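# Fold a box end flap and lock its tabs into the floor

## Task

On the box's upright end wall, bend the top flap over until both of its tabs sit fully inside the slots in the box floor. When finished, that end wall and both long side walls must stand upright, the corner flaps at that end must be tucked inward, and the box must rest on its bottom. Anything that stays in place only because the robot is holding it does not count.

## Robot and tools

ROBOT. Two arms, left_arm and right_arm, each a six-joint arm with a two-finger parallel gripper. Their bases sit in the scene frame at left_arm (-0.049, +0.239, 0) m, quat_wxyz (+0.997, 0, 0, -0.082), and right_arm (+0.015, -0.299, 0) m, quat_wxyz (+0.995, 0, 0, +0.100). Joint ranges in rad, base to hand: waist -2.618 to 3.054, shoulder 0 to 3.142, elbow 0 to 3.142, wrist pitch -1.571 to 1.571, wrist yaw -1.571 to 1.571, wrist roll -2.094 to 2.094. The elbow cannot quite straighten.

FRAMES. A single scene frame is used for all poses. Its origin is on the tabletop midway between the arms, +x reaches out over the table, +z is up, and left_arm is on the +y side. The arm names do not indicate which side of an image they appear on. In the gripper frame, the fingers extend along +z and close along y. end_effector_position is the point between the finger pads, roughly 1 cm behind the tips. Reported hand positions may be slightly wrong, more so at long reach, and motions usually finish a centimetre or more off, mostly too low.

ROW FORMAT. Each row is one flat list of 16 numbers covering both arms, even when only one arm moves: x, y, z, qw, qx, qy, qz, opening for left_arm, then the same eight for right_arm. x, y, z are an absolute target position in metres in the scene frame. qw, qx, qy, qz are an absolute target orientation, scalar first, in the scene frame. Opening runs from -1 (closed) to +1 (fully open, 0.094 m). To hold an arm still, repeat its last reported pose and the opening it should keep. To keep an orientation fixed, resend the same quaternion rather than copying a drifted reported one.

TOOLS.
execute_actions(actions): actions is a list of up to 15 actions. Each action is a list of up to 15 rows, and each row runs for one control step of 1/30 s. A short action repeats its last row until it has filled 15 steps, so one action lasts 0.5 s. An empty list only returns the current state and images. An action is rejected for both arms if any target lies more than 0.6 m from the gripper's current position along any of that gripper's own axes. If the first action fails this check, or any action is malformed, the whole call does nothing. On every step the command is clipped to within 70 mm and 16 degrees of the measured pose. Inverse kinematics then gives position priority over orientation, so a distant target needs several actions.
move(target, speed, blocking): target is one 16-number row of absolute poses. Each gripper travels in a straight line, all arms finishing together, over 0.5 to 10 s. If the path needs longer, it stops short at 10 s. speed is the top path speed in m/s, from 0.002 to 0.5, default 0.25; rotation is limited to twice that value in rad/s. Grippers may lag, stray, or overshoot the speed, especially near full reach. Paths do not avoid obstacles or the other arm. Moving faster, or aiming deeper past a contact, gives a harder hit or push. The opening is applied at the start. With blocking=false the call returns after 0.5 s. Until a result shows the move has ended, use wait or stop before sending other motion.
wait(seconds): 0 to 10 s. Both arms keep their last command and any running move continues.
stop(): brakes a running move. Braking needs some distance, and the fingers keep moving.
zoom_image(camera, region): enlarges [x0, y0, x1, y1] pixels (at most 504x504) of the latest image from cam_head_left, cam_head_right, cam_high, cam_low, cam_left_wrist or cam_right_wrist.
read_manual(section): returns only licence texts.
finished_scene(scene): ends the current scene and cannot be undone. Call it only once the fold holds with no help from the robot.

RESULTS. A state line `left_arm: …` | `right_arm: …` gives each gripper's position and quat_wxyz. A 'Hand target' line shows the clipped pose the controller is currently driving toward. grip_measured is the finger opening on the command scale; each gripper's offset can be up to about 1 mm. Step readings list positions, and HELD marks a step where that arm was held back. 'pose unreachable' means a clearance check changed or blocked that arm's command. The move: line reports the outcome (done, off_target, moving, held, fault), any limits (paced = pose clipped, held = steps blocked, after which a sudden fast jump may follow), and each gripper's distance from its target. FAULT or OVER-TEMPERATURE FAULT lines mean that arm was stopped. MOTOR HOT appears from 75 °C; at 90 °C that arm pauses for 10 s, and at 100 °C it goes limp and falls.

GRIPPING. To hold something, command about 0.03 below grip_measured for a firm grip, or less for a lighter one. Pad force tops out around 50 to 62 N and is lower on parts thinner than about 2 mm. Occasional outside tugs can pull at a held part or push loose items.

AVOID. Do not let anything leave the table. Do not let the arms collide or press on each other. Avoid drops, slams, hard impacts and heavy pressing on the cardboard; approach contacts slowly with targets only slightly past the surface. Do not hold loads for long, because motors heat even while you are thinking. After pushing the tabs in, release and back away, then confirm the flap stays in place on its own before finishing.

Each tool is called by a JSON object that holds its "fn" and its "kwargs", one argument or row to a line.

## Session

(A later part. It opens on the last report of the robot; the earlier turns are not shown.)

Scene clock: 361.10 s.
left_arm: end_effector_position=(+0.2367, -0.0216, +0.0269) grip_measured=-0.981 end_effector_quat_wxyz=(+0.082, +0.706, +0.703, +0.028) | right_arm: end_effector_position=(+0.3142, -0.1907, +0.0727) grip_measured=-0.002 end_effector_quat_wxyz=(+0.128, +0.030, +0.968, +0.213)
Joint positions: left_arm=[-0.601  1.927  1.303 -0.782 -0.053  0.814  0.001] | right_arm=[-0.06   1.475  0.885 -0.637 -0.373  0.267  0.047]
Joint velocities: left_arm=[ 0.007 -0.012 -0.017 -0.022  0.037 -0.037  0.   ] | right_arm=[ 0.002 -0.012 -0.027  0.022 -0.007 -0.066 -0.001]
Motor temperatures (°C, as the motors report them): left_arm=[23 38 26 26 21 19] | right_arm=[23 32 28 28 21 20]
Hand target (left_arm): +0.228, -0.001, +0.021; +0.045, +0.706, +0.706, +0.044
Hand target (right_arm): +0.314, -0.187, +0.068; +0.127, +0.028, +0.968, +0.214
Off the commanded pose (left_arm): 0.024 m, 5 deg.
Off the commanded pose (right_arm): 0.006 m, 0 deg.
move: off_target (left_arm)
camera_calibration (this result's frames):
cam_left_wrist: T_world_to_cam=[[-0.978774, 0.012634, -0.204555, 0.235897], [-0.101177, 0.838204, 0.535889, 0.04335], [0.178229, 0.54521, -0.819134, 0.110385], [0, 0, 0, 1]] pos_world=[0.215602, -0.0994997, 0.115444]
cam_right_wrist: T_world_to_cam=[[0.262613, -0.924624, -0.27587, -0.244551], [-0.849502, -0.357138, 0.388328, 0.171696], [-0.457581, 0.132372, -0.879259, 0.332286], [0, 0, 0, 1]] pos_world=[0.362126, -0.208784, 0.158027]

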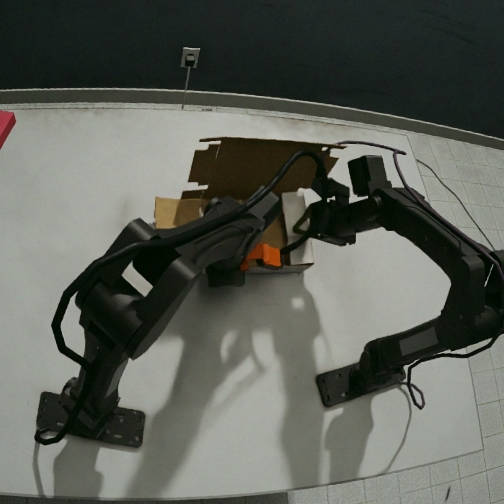

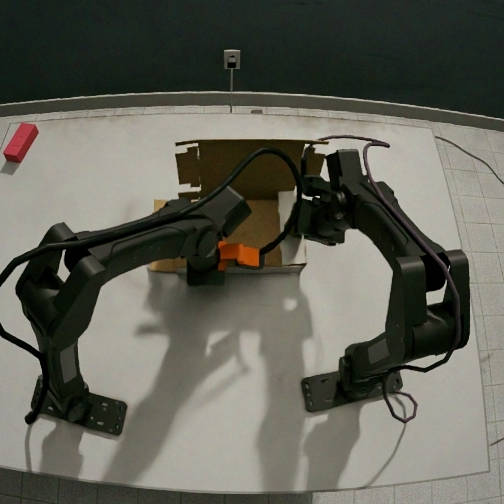

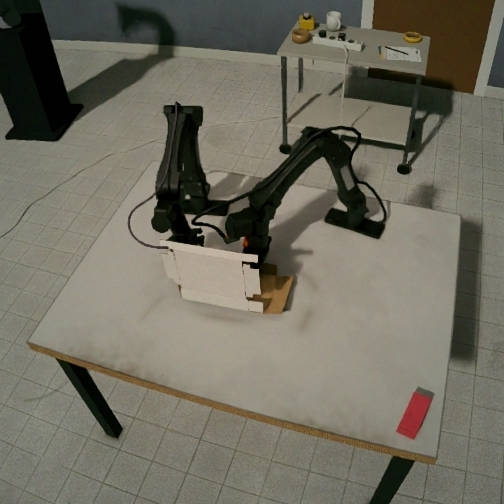

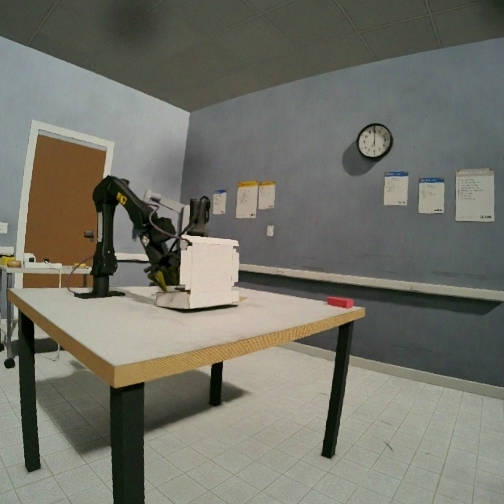

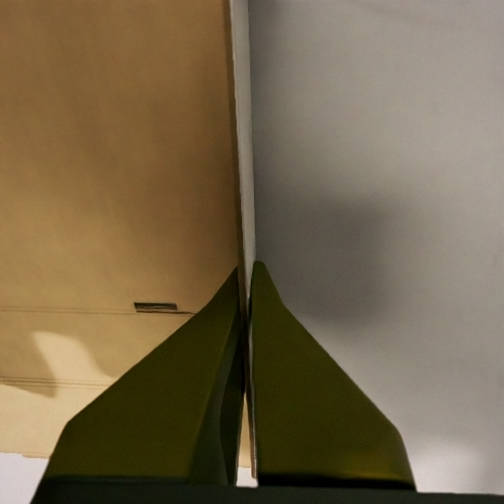

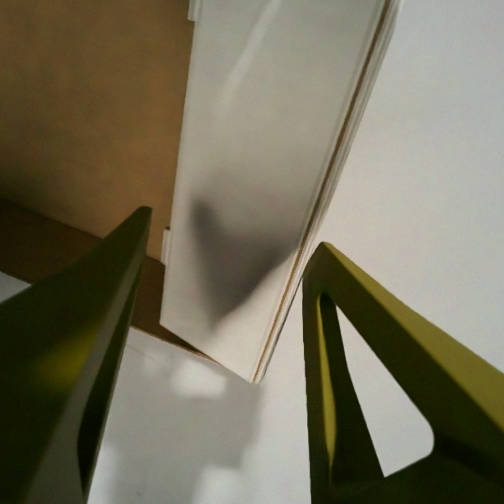

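{"fn": "move", "kwargs": {
  "target": [0.232,-0.02,0.02,0.03,0.706,0.706,0.03,-1,0.318,-0.188,0.045,0.13,0.01,0.987,0.087,-0.1],
  "speed": 0.04
}}

{"fn": "move", "kwargs": {
  "target": [0.232,-0.02,0.02,0.03,0.706,0.706,0.03,-1,0.318,-0.192,0.022,0.13,0,0.991,0,-0.4],
  "speed": 0.04
}}

Scene clock: 366.97 s.
left_arm: end_effector_position=(+0.2362, -0.0237, +0.0266) grip_measured=-0.981 end_effector_quat_wxyz=(+0.053, +0.700, +0.712, +0.022) | right_arm: end_effector_position=(+0.3186, -0.1891, +0.0476) grip_measured=-0.098 end_effector_quat_wxyz=(+0.140, +0.011, +0.986, +0.093)
Joint positions: left_arm=[-0.601  1.979  1.385 -0.87  -0.042  0.79   0.001] | right_arm=[ 0.094  1.541  0.892 -0.597 -0.093  0.33   0.042]
Joint velocities: left_arm=[-0.002 -0.012  0.002  0.037 -0.022  0.022 -0.   ] | right_arm=[-0.002  0.002 -0.007  0.022 -0.081 -0.022 -0.   ]
Motor temperatures (°C, as the motors report them): left_arm=[23 38 26 26 21 19] | right_arm=[23 32 28 28 21 20]
Hand target (left_arm): +0.232, -0.020, +0.021; +0.030, +0.706, +0.707, +0.029
Hand target (right_arm): +0.318, -0.188, +0.045; +0.131, +0.010, +0.988, +0.086
Off the commanded pose (left_arm): 0.009 m, 3 deg.
Off the commanded pose (right_arm): 0.003 m, 1 deg.
move: off_target (left_arm)
camera_calibration (this result's frames):
cam_left_wrist: T_world_to_cam=[[-0.988083, -0.00354513, -0.15388, 0.235752], [-0.0910722, 0.819424, 0.565907, 0.041589], [0.124087, 0.573177, -0.809982, 0.124546], [0, 0, 0, 1]] pos_world=[0.221275, -0.10463, 0.113622]
cam_right_wrist: T_world_to_cam=[[0.26836, -0.962537, -0.0388111, -0.271394], [-0.856545, -0.256857, 0.44761, 0.20422], [-0.44081, -0.086877, -0.893386, 0.265909], [0, 0, 0, 1]] pos_world=[0.36497, -0.18567, 0.135616]

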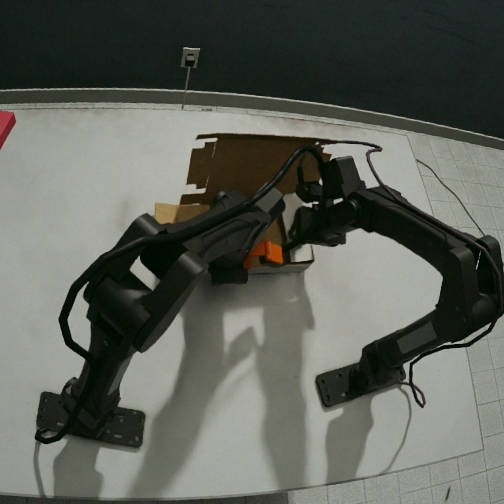

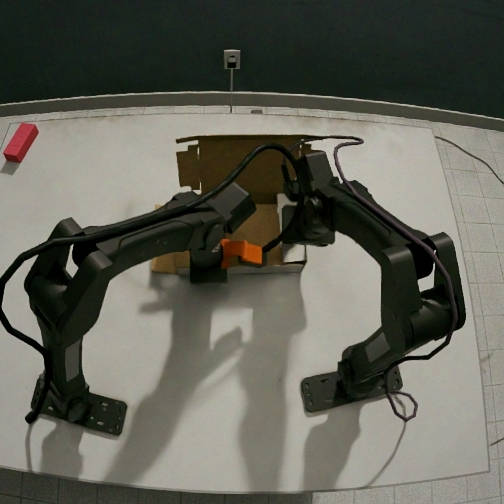

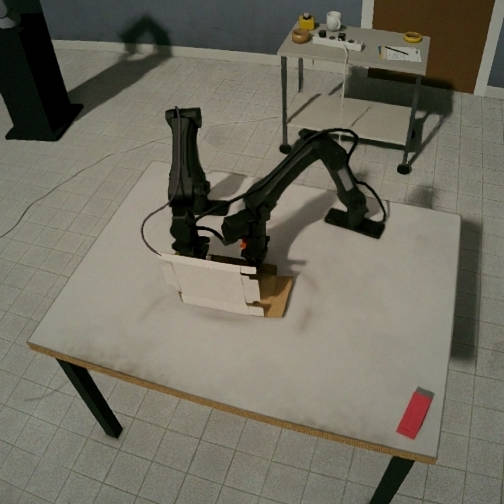

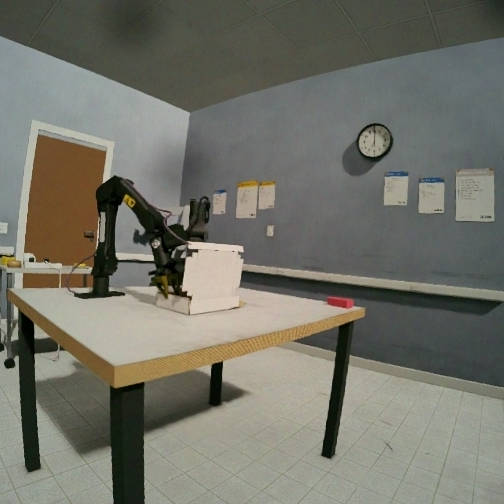

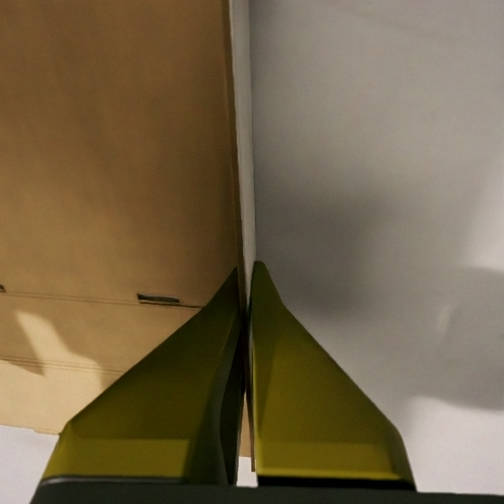

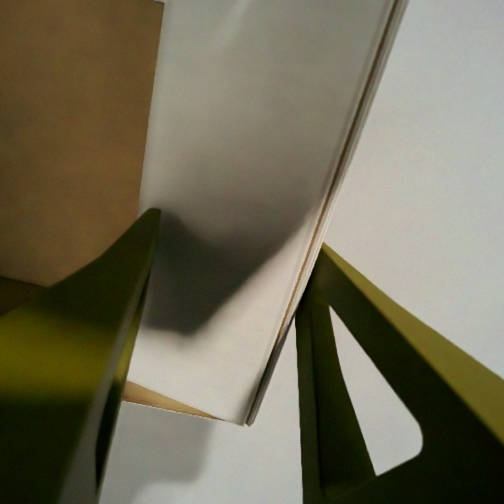

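Scene clock: 369.57 s.
left_arm: end_effector_position=(+0.2358, -0.0232, +0.0253) grip_measured=-0.981 end_effector_quat_wxyz=(+0.051, +0.699, +0.713, +0.022) | right_arm: end_effector_position=(+0.3201, -0.1928, +0.0279) grip_measured=-0.397 end_effector_quat_wxyz=(+0.144, -0.000, +0.990, +0.008)
Joint positions: left_arm=[-0.601  1.983  1.385 -0.871 -0.042  0.787  0.001] | right_arm=[ 0.184  1.615  0.897 -0.578  0.092  0.37   0.028]
Joint velocities: left_arm=[-0.002 -0.002  0.027  0.022  0.022  0.007  0.001] | right_arm=[ 0.002 -0.002 -0.002  0.022  0.007 -0.022 -0.001]
Motor temperatures (°C, as the motors report them): left_arm=[23 38 26 26 21 19] | right_arm=[23 32 28 28 21 20]
Hand target (left_arm): +0.232, -0.020, +0.020; +0.031, +0.706, +0.707, +0.030
Hand target (right_arm): +0.317, -0.192, +0.022; +0.131, -0.000, +0.991, -0.001
Off the commanded pose (left_arm): 0.007 m, 3 deg.
Off the commanded pose (right_arm): 0.006 m, 2 deg.
move: off_target (left_arm)
camera_calibration (this result's frames):
cam_left_wrist: T_world_to_cam=[[-0.988588, -0.00648506, -0.150507, 0.235191], [-0.091922, 0.817493, 0.568556, 0.041947], [0.119351, 0.575902, -0.80876, 0.12439], [0, 0, 0, 1]] pos_world=[0.221516, -0.104402, 0.11215]
cam_right_wrist: T_world_to_cam=[[0.264932, -0.955632, 0.128757, -0.27837], [-0.860814, -0.17422, 0.478169, 0.22979], [-0.434522, -0.237519, -0.868778, 0.21698], [0, 0, 0, 1]] pos_world=[0.365838, -0.174449, 0.114471]

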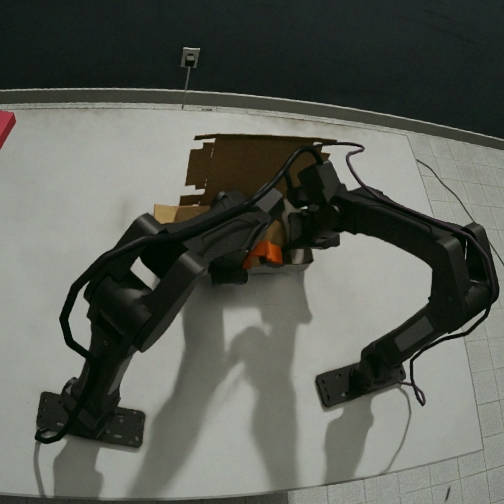

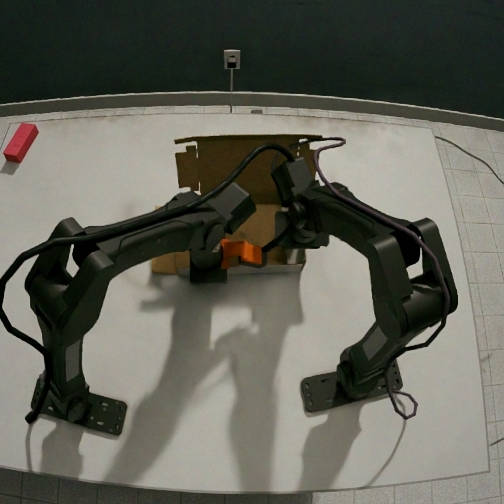

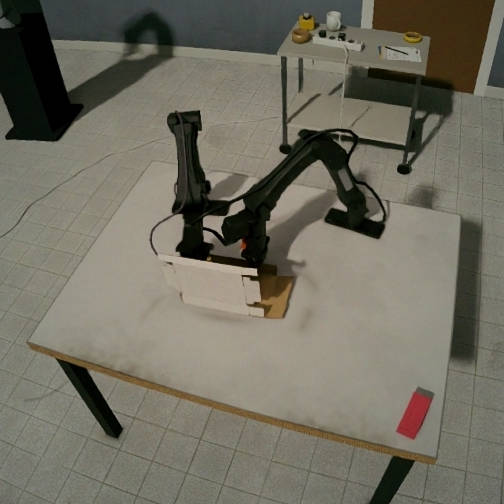

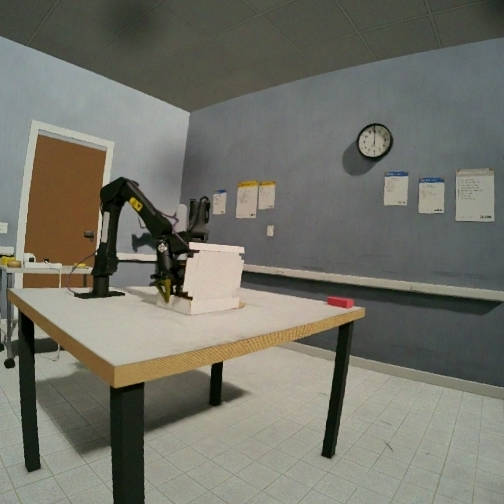

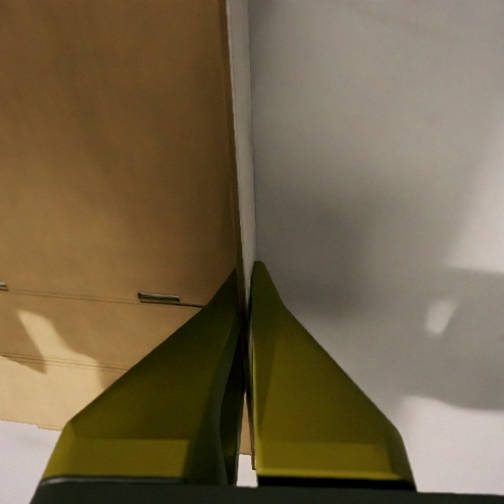

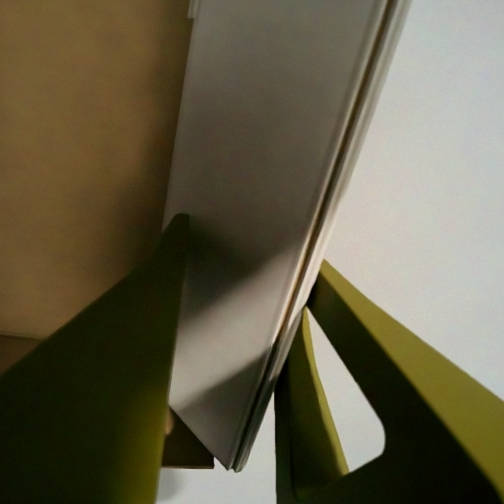

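{"fn": "execute_actions", "kwargs": {
  "actions": []
}}

Scene clock: 377.10 s.
left_arm: end_effector_position=(+0.2358, -0.0232, +0.0253) grip_measured=-0.981 end_effector_quat_wxyz=(+0.051, +0.699, +0.713, +0.022) | right_arm: end_effector_position=(+0.3202, -0.1928, +0.0279) grip_measured=-0.397 end_effector_quat_wxyz=(+0.144, +0.000, +0.990, +0.008)
Joint positions: left_arm=[-0.601  1.983  1.385 -0.871 -0.042  0.787  0.001] | right_arm=[ 0.184  1.615  0.897 -0.578  0.092  0.37   0.028]
Joint velocities: left_arm=[ 0.007 -0.007 -0.007 -0.022  0.037  0.037 -0.   ] | right_arm=[-0.007  0.002 -0.012 -0.051 -0.007 -0.066 -0.001]
Motor temperatures (°C, as the motors report them): left_arm=[23 38 26 26 21 19] | right_arm=[23 31 28 28 21 20]
Hand target (left_arm): +0.232, -0.020, +0.020; +0.031, +0.706, +0.707, +0.030
Hand target (right_arm): +0.317, -0.192, +0.022; +0.131, +0.000, +0.991, -0.001
Off the commanded pose (left_arm): 0.007 m, 3 deg.
Off the commanded pose (right_arm): 0.006 m, 2 deg.
camera_calibration (this result's frames):
cam_left_wrist: T_world_to_cam=[[-0.988588, -0.00648506, -0.150507, 0.235191], [-0.091922, 0.817493, 0.568556, 0.041947], [0.119351, 0.575902, -0.80876, 0.12439], [0, 0, 0, 1]] pos_world=[0.221516, -0.104402, 0.11215]
cam_right_wrist: T_world_to_cam=[[0.264467, -0.955726, 0.129013, -0.278314], [-0.860959, -0.173705, 0.478097, 0.229944], [-0.434519, -0.237516, -0.86878, 0.21698], [0, 0, 0, 1]] pos_world=[0.365859, -0.174513, 0.114479]

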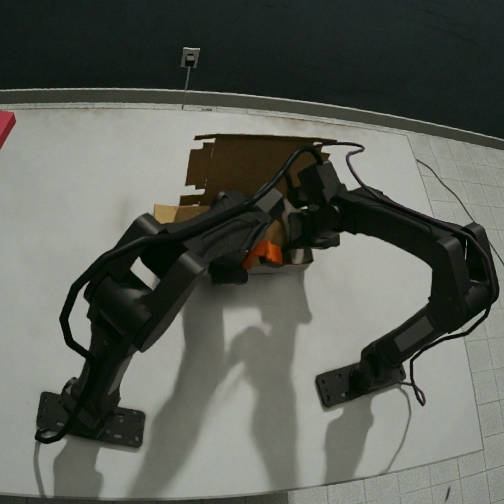

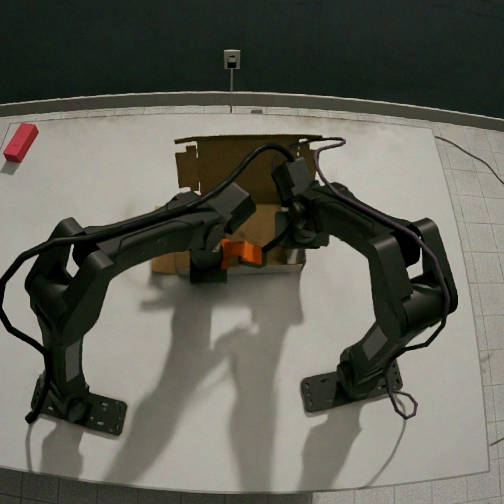

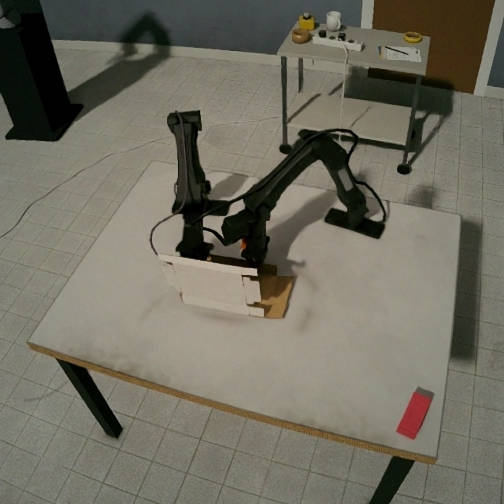

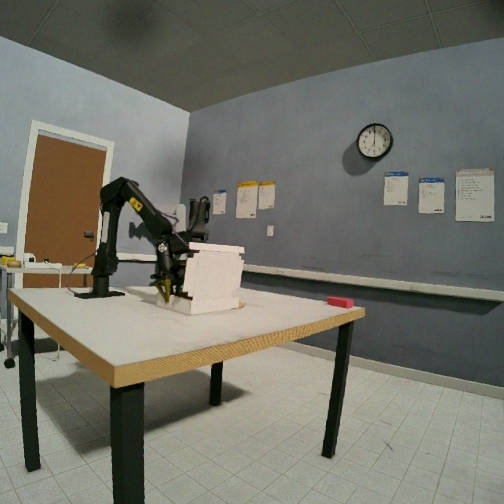

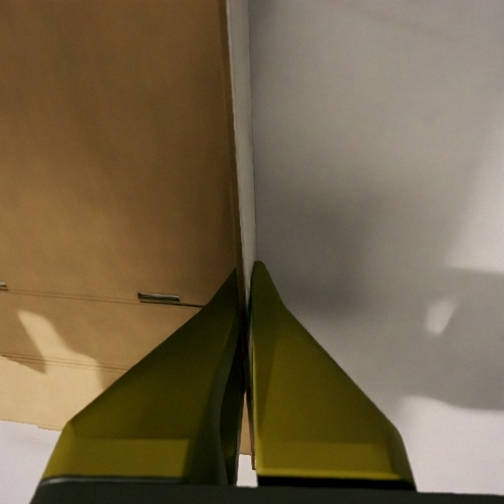

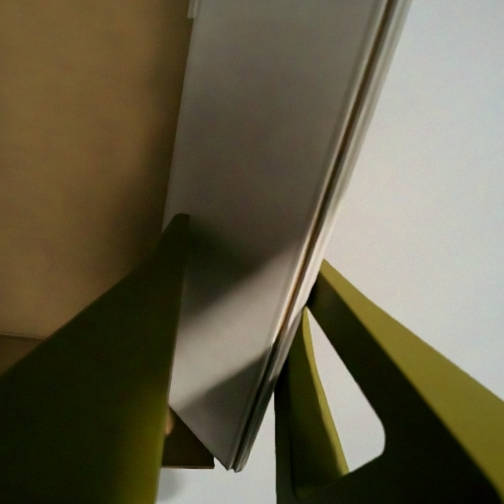

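{"fn": "execute_actions", "kwargs": {
  "actions": [
    [[0.232,-0.02,0.02,0.03,0.706,0.706,0.03,0,0.318,-0.194,0.022,0.13,0,0.991,0,-0.5]],
    [[0.232,-0.02,0.06,0.03,0.706,0.706,0.03,0,0.318,-0.197,0.022,0.13,0,0.991,0,-0.6]],
    [[0.232,-0.0,0.10,0.03,0.706,0.706,0.03,0,0.318,-0.199,0.022,0.13,0,0.991,0,-0.7]],
    [[0.26,0.0,0.10,0.2,0.66,0.66,-0.2,0,0.318,-0.201,0.022,0.13,0,0.991,0,-0.8]],
    [[0.30,0.0,0.10,0.406,0.579,0.579,-0.406,0,0.318,-0.202,0.022,0.13,0,0.991,0,-0.88]],
    [[0.30,0.0,0.10,0.406,0.579,0.579,-0.406,0,0.318,-0.202,0.022,0.13,0,0.991,0,-0.95]],
    [[0.30,0.0,0.10,0.406,0.579,0.579,-0.406,0,0.318,-0.202,0.022,0.13,0,0.991,0,-0.95]]
  ]
}}

Scene clock: 383.93 s.
left_arm: end_effector_position=(+0.3061, -0.0025, +0.1034) grip_measured=-0.002 end_effector_quat_wxyz=(+0.413, +0.588, +0.574, -0.392) | right_arm: end_effector_position=(+0.3210, -0.1976, +0.0266) grip_measured=-0.903 end_effector_quat_wxyz=(+0.141, -0.001, +0.990, +0.006)
Joint positions: left_arm=[-0.046  1.937  1.115 -0.215  1.15   1.034  0.047] | right_arm=[ 0.168  1.619  0.897 -0.579  0.09   0.352  0.005]
Joint velocities: left_arm=[-0.002 -0.002  0.002 -0.081  0.051  0.051 -0.   ] | right_arm=[ 0.007  0.027  0.007  0.007 -0.066 -0.066 -0.   ]
Motor temperatures (°C, as the motors report them): left_arm=[23 38 26 26 21 19] | right_arm=[23 31 28 27 21 20]
Hand target (left_arm): +0.300, -0.000, +0.100; +0.406, +0.579, +0.579, -0.406
Hand target (right_arm): +0.318, -0.202, +0.022; +0.130, +0.000, +0.992, +0.000
Off the commanded pose (left_arm): 0.007 m, 2 deg.
Off the commanded pose (right_arm): 0.007 m, 1 deg.
Step readings (end_effector_position; steps 1 to 15: 1st action; 16 to 30: 2nd action; 31 to 45: 3rd action; 46 to 60: 4th action; 61 to 75: 5th action; 76 to 90: 6th action; 91 to 105: 7th action):
0: left_arm (+0.2358, -0.0232, +0.0253) | right_arm (+0.3202, -0.1928, +0.0279)
1: left_arm (+0.2360, -0.0229, +0.0253) | right_arm (+0.3201, -0.1928, +0.0279)
2: left_arm (+0.2356, -0.0220, +0.0248) | right_arm (+0.3200, -0.1928, +0.0274)
4: left_arm (+0.2348, -0.0204, +0.0235) | right_arm (+0.3198, -0.1929, +0.0268)
8: left_arm (+0.2338, -0.0187, +0.0215) | right_arm (+0.3198, -0.1929, +0.0268)
15: left_arm (+0.2335, -0.0180, +0.0213) | right_arm (+0.3198, -0.1929, +0.0268)
16: left_arm (+0.2329, -0.0174, +0.0241) | right_arm (+0.3198, -0.1929, +0.0268)
17: left_arm (+0.2318, -0.0163, +0.0278) | right_arm (+0.3198, -0.1929, +0.0268)
19: left_arm (+0.2343, -0.0186, +0.0396) | right_arm (+0.3198, -0.1929, +0.0268)
23: left_arm (+0.2392, -0.0233, +0.0560) | right_arm (+0.3198, -0.1929, +0.0268)
30: left_arm (+0.2350, -0.0191, +0.0566) | right_arm (+0.3198, -0.1929, +0.0268)
31: left_arm (+0.2339, -0.0173, +0.0587) | right_arm (+0.3199, -0.1931, +0.0268)
32: left_arm (+0.2318, -0.0139, +0.0622) | right_arm (+0.3201, -0.1936, +0.0268)
34: left_arm (+0.2306, -0.0083, +0.0742) | right_arm (+0.3203, -0.1943, +0.0268)
38: left_arm (+0.2342, -0.0064, +0.0953) | right_arm (+0.3204, -0.1946, +0.0268)
45: left_arm (+0.2315, -0.0039, +0.0976) | right_arm (+0.3204, -0.1946, +0.0268)
46: left_arm (+0.2324, -0.0054, +0.0970) | right_arm (+0.3205, -0.1947, +0.0268)
47: left_arm (+0.2357, -0.0057, +0.0964) | right_arm (+0.3206, -0.1951, +0.0268)
49: left_arm (+0.2503, +0.0058, +0.0969) | right_arm (+0.3209, -0.1959, +0.0267)
53: left_arm (+0.2686, +0.0258, +0.0968) | right_arm (+0.3210, -0.1964, +0.0267)
60: left_arm (+0.2603, +0.0104, +0.0936) | right_arm (+0.3210, -0.1964, +0.0267)
61: left_arm (+0.2618, +0.0074, +0.0954) | right_arm (+0.3210, -0.1965, +0.0267)
62: left_arm (+0.2676, +0.0055, +0.0976) | right_arm (+0.3211, -0.1966, +0.0267)
64: left_arm (+0.2857, +0.0108, +0.0991) | right_arm (+0.3211, -0.1971, +0.0267)
68: left_arm (+0.3059, +0.0199, +0.0967) | right_arm (+0.3212, -0.1975, +0.0267)
75: left_arm (+0.2987, +0.0080, +0.0903) | right_arm (+0.3212, -0.1975, +0.0267)
76: left_arm (+0.2984, +0.0066, +0.0899) | right_arm (+0.3212, -0.1975, +0.0267)
77: left_arm (+0.2981, +0.0052, +0.0903) | right_arm (+0.3211, -0.1975, +0.0267)
79: left_arm (+0.2986, +0.0030, +0.0930) | right_arm (+0.3211, -0.1976, +0.0267)
83: left_arm (+0.3023, -0.0002, +0.0994) | right_arm (+0.3211, -0.1976, +0.0267)
90: left_arm (+0.3044, -0.0018, +0.1018) | right_arm (+0.3211, -0.1976, +0.0267)
91: left_arm (+0.3046, -0.0019, +0.1020) | right_arm (+0.3211, -0.1976, +0.0267)
92: left_arm (+0.3048, -0.0020, +0.1022) | right_arm (+0.3210, -0.1976, +0.0266)
94: left_arm (+0.3053, -0.0022, +0.1027) | right_arm (+0.3210, -0.1976, +0.0266)
98: left_arm (+0.3059, -0.0024, +0.1033) | right_arm (+0.3210, -0.1976, +0.0266)
105: end_effector_position above
camera_calibration (this result's frames):
cam_left_wrist: T_world_to_cam=[[-0.996837, -0.0389328, -0.0692813, 0.310632], [0.00374495, 0.847798, -0.530306, 0.0715208], [0.0793828, -0.528888, -0.844971, 0.180483], [0, 0, 0, 1]] pos_world=[0.295054, 0.046914, 0.211952]
cam_right_wrist: T_world_to_cam=[[0.267599, -0.954377, 0.132496, -0.283771], [-0.857865, -0.173379, 0.483744, 0.229394], [-0.438702, -0.243113, -0.865122, 0.215238], [0, 0, 0, 1]] pos_world=[0.367151, -0.178725, 0.112838]

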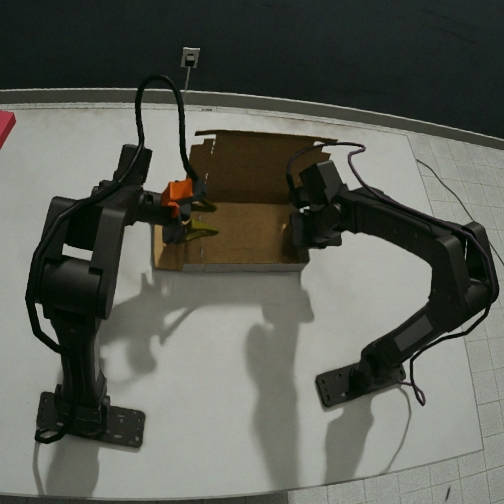

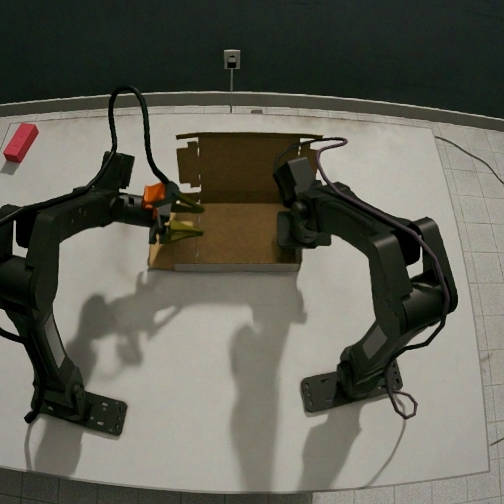

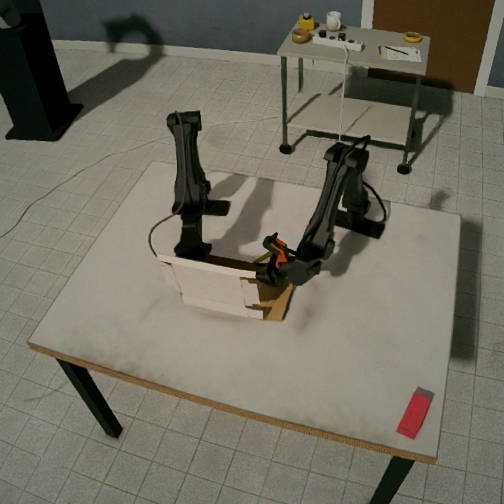

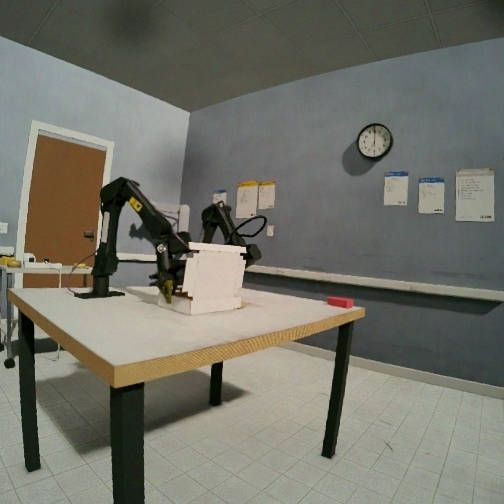

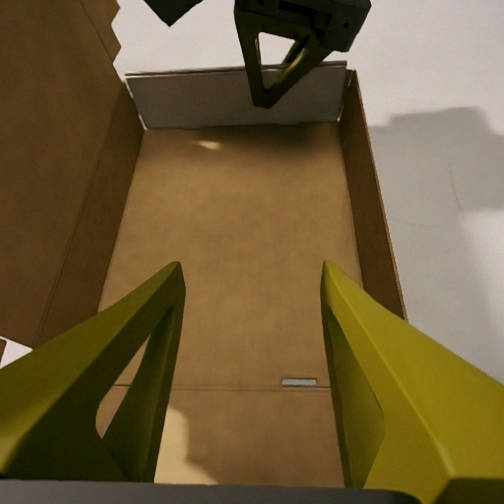

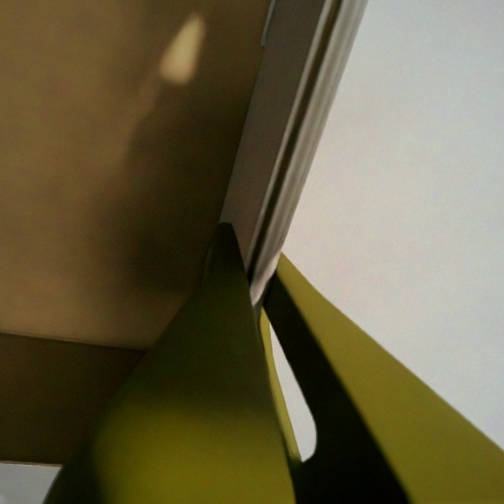

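Closed. Push down a bit while gripping, then open slightly.

{"fn": "execute_actions", "kwargs": {
  "actions": [
    [[0.30,0.0,0.10,0.406,0.579,0.579,-0.406,0,0.318,-0.200,0.016,0.13,0,0.991,0,-0.95]],
    [[0.30,0.0,0.10,0.406,0.579,0.579,-0.406,0,0.318,-0.200,0.012,0.13,0,0.991,0,-0.95]],
    [[0.30,0.0,0.10,0.406,0.579,0.579,-0.406,0,0.318,-0.198,0.022,0.13,0,0.991,0,-0.6]],
    [[0.30,0.0,0.10,0.406,0.579,0.579,-0.406,0,0.318,-0.198,0.024,0.13,0,0.991,0,-0.6]]
  ]
}}

{"fn": "zoom_image", "kwargs": {
  "camera": "cam_left_wrist",
  "region": [110,40,370,170]
}}

Scene clock: 388.70 s.
left_arm: end_effector_position=(+0.3063, -0.0026, +0.1037) grip_measured=-0.002 end_effector_quat_wxyz=(+0.413, +0.588, +0.574, -0.392) | right_arm: end_effector_position=(+0.3197, -0.1984, +0.0245) grip_measured=-0.603 end_effector_quat_wxyz=(+0.137, -0.001, +0.991, +0.003)
Joint positions: left_arm=[-0.046  1.937  1.115 -0.213  1.151  1.032  0.047] | right_arm=[ 0.168  1.625  0.897 -0.583  0.091  0.353  0.019]
Joint velocities: left_arm=[ 0.017  0.002 -0.027  0.007  0.007 -0.007 -0.   ] | right_arm=[-0.002  0.007  0.017 -0.007  0.007 -0.022 -0.   ]
Motor temperatures (°C, as the motors report them): left_arm=[23 38 26 26 21 19] | right_arm=[23 31 28 27 21 20]
Hand target (left_arm): +0.300, -0.000, +0.100; +0.406, +0.579, +0.579, -0.406
Hand target (right_arm): +0.318, -0.198, +0.024; +0.130, +0.000, +0.991, -0.000
Off the commanded pose (left_arm): 0.008 m, 2 deg.
Off the commanded pose (right_arm): 0.002 m, 1 deg.
Step readings (end_effector_position; steps 1 to 15: 1st action; 16 to 30: 2nd action; 31 to 45: 3rd action; 46 to 60: 4th action):
0: left_arm (+0.3063, -0.0025, +0.1036) | right_arm (+0.3210, -0.1976, +0.0266)
1: left_arm (+0.3063, -0.0025, +0.1036) | right_arm (+0.3210, -0.1976, +0.0262)
2: left_arm (+0.3063, -0.0025, +0.1036) | right_arm (+0.3212, -0.1977, +0.0258)
4: left_arm (+0.3063, -0.0025, +0.1036) | right_arm (+0.3216, -0.1975, +0.0260)
8: left_arm (+0.3063, -0.0026, +0.1036) | right_arm (+0.3216, -0.1975, +0.0260)
15: left_arm (+0.3063, -0.0026, +0.1036) | right_arm (+0.3216, -0.1975, +0.0260)
16: left_arm (+0.3063, -0.0026, +0.1036) | right_arm (+0.3217, -0.1975, +0.0260)
17: left_arm (+0.3063, -0.0026, +0.1036) | right_arm (+0.3220, -0.1974, +0.0258)
19: left_arm (+0.3063, -0.0026, +0.1036) | right_arm (+0.3226, -0.1973, +0.0257)
23: left_arm (+0.3063, -0.0026, +0.1036) | right_arm (+0.3226, -0.1973, +0.0257)
30: left_arm (+0.3063, -0.0026, +0.1036) | right_arm (+0.3226, -0.1973, +0.0257)
31: left_arm (+0.3063, -0.0026, +0.1037) | right_arm (+0.3225, -0.1973, +0.0257)
32: left_arm (+0.3063, -0.0026, +0.1037) | right_arm (+0.3221, -0.1975, +0.0254)
34: left_arm (+0.3063, -0.0026, +0.1037) | right_arm (+0.3217, -0.1976, +0.0250)
38: left_arm (+0.3063, -0.0026, +0.1037) | right_arm (+0.3216, -0.1977, +0.0250)
45: left_arm (+0.3063, -0.0026, +0.1037) | right_arm (+0.3216, -0.1977, +0.0250)
46: left_arm (+0.3063, -0.0026, +0.1037) | right_arm (+0.3214, -0.1977, +0.0250)
47: left_arm (+0.3063, -0.0026, +0.1037) | right_arm (+0.3211, -0.1979, +0.0249)
49: left_arm (+0.3063, -0.0026, +0.1037) | right_arm (+0.3205, -0.1981, +0.0247)
53: left_arm (+0.3063, -0.0026, +0.1037) | right_arm (+0.3200, -0.1983, +0.0245)
60: end_effector_position above
camera_calibration (this result's frames):
cam_left_wrist: T_world_to_cam=[[-0.996811, -0.0391523, -0.0695383, 0.310819], [0.00377979, 0.847236, -0.531203, 0.0718077], [0.0797132, -0.529772, -0.844386, 0.180467], [0, 0, 0, 1]] pos_world=[0.295171, 0.0469372, 0.212142]
cam_right_wrist: T_world_to_cam=[[0.267033, -0.954255, 0.134501, -0.283735], [-0.853744, -0.169514, 0.492328, 0.22841], [-0.447007, -0.246297, -0.859955, 0.214476], [0, 0, 0, 1]] pos_world=[0.366643, -0.179212, 0.11015]

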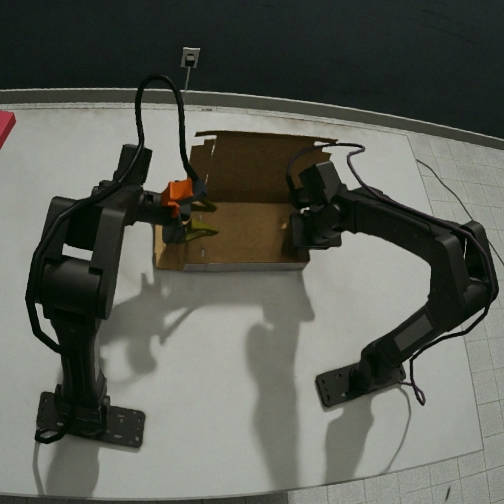

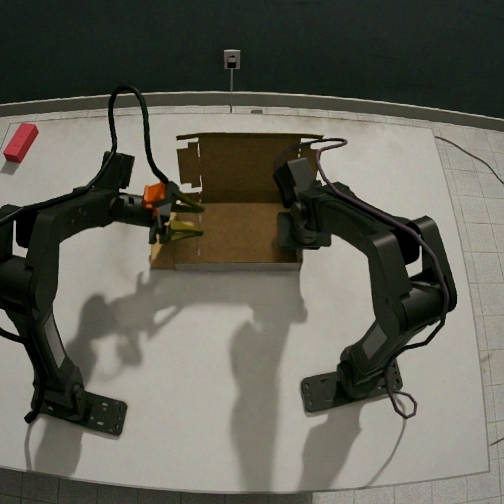

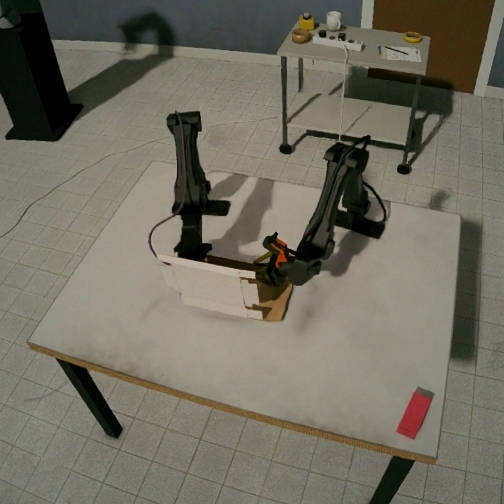

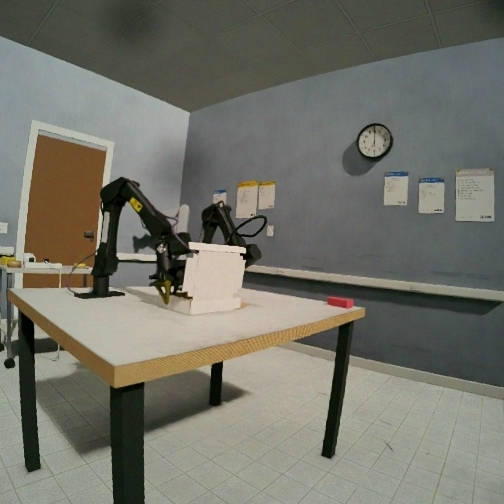

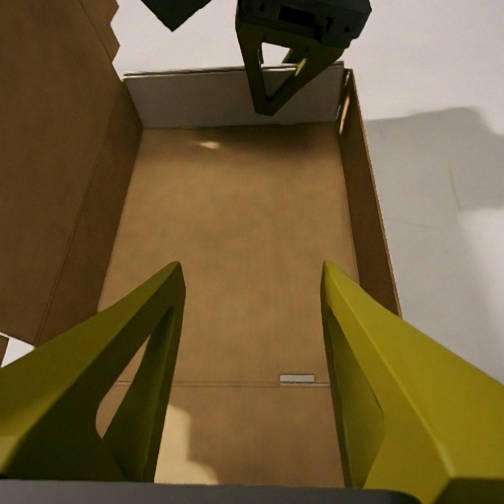

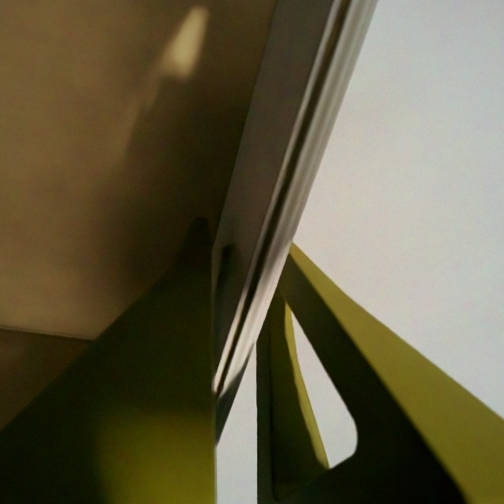

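Region (110, 40, 370, 170) of cam_left_wrist's 504x504 image, scaled by 1.938, with more detail than that image has.

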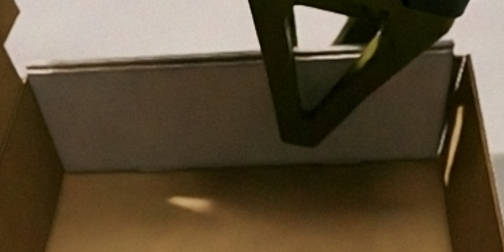

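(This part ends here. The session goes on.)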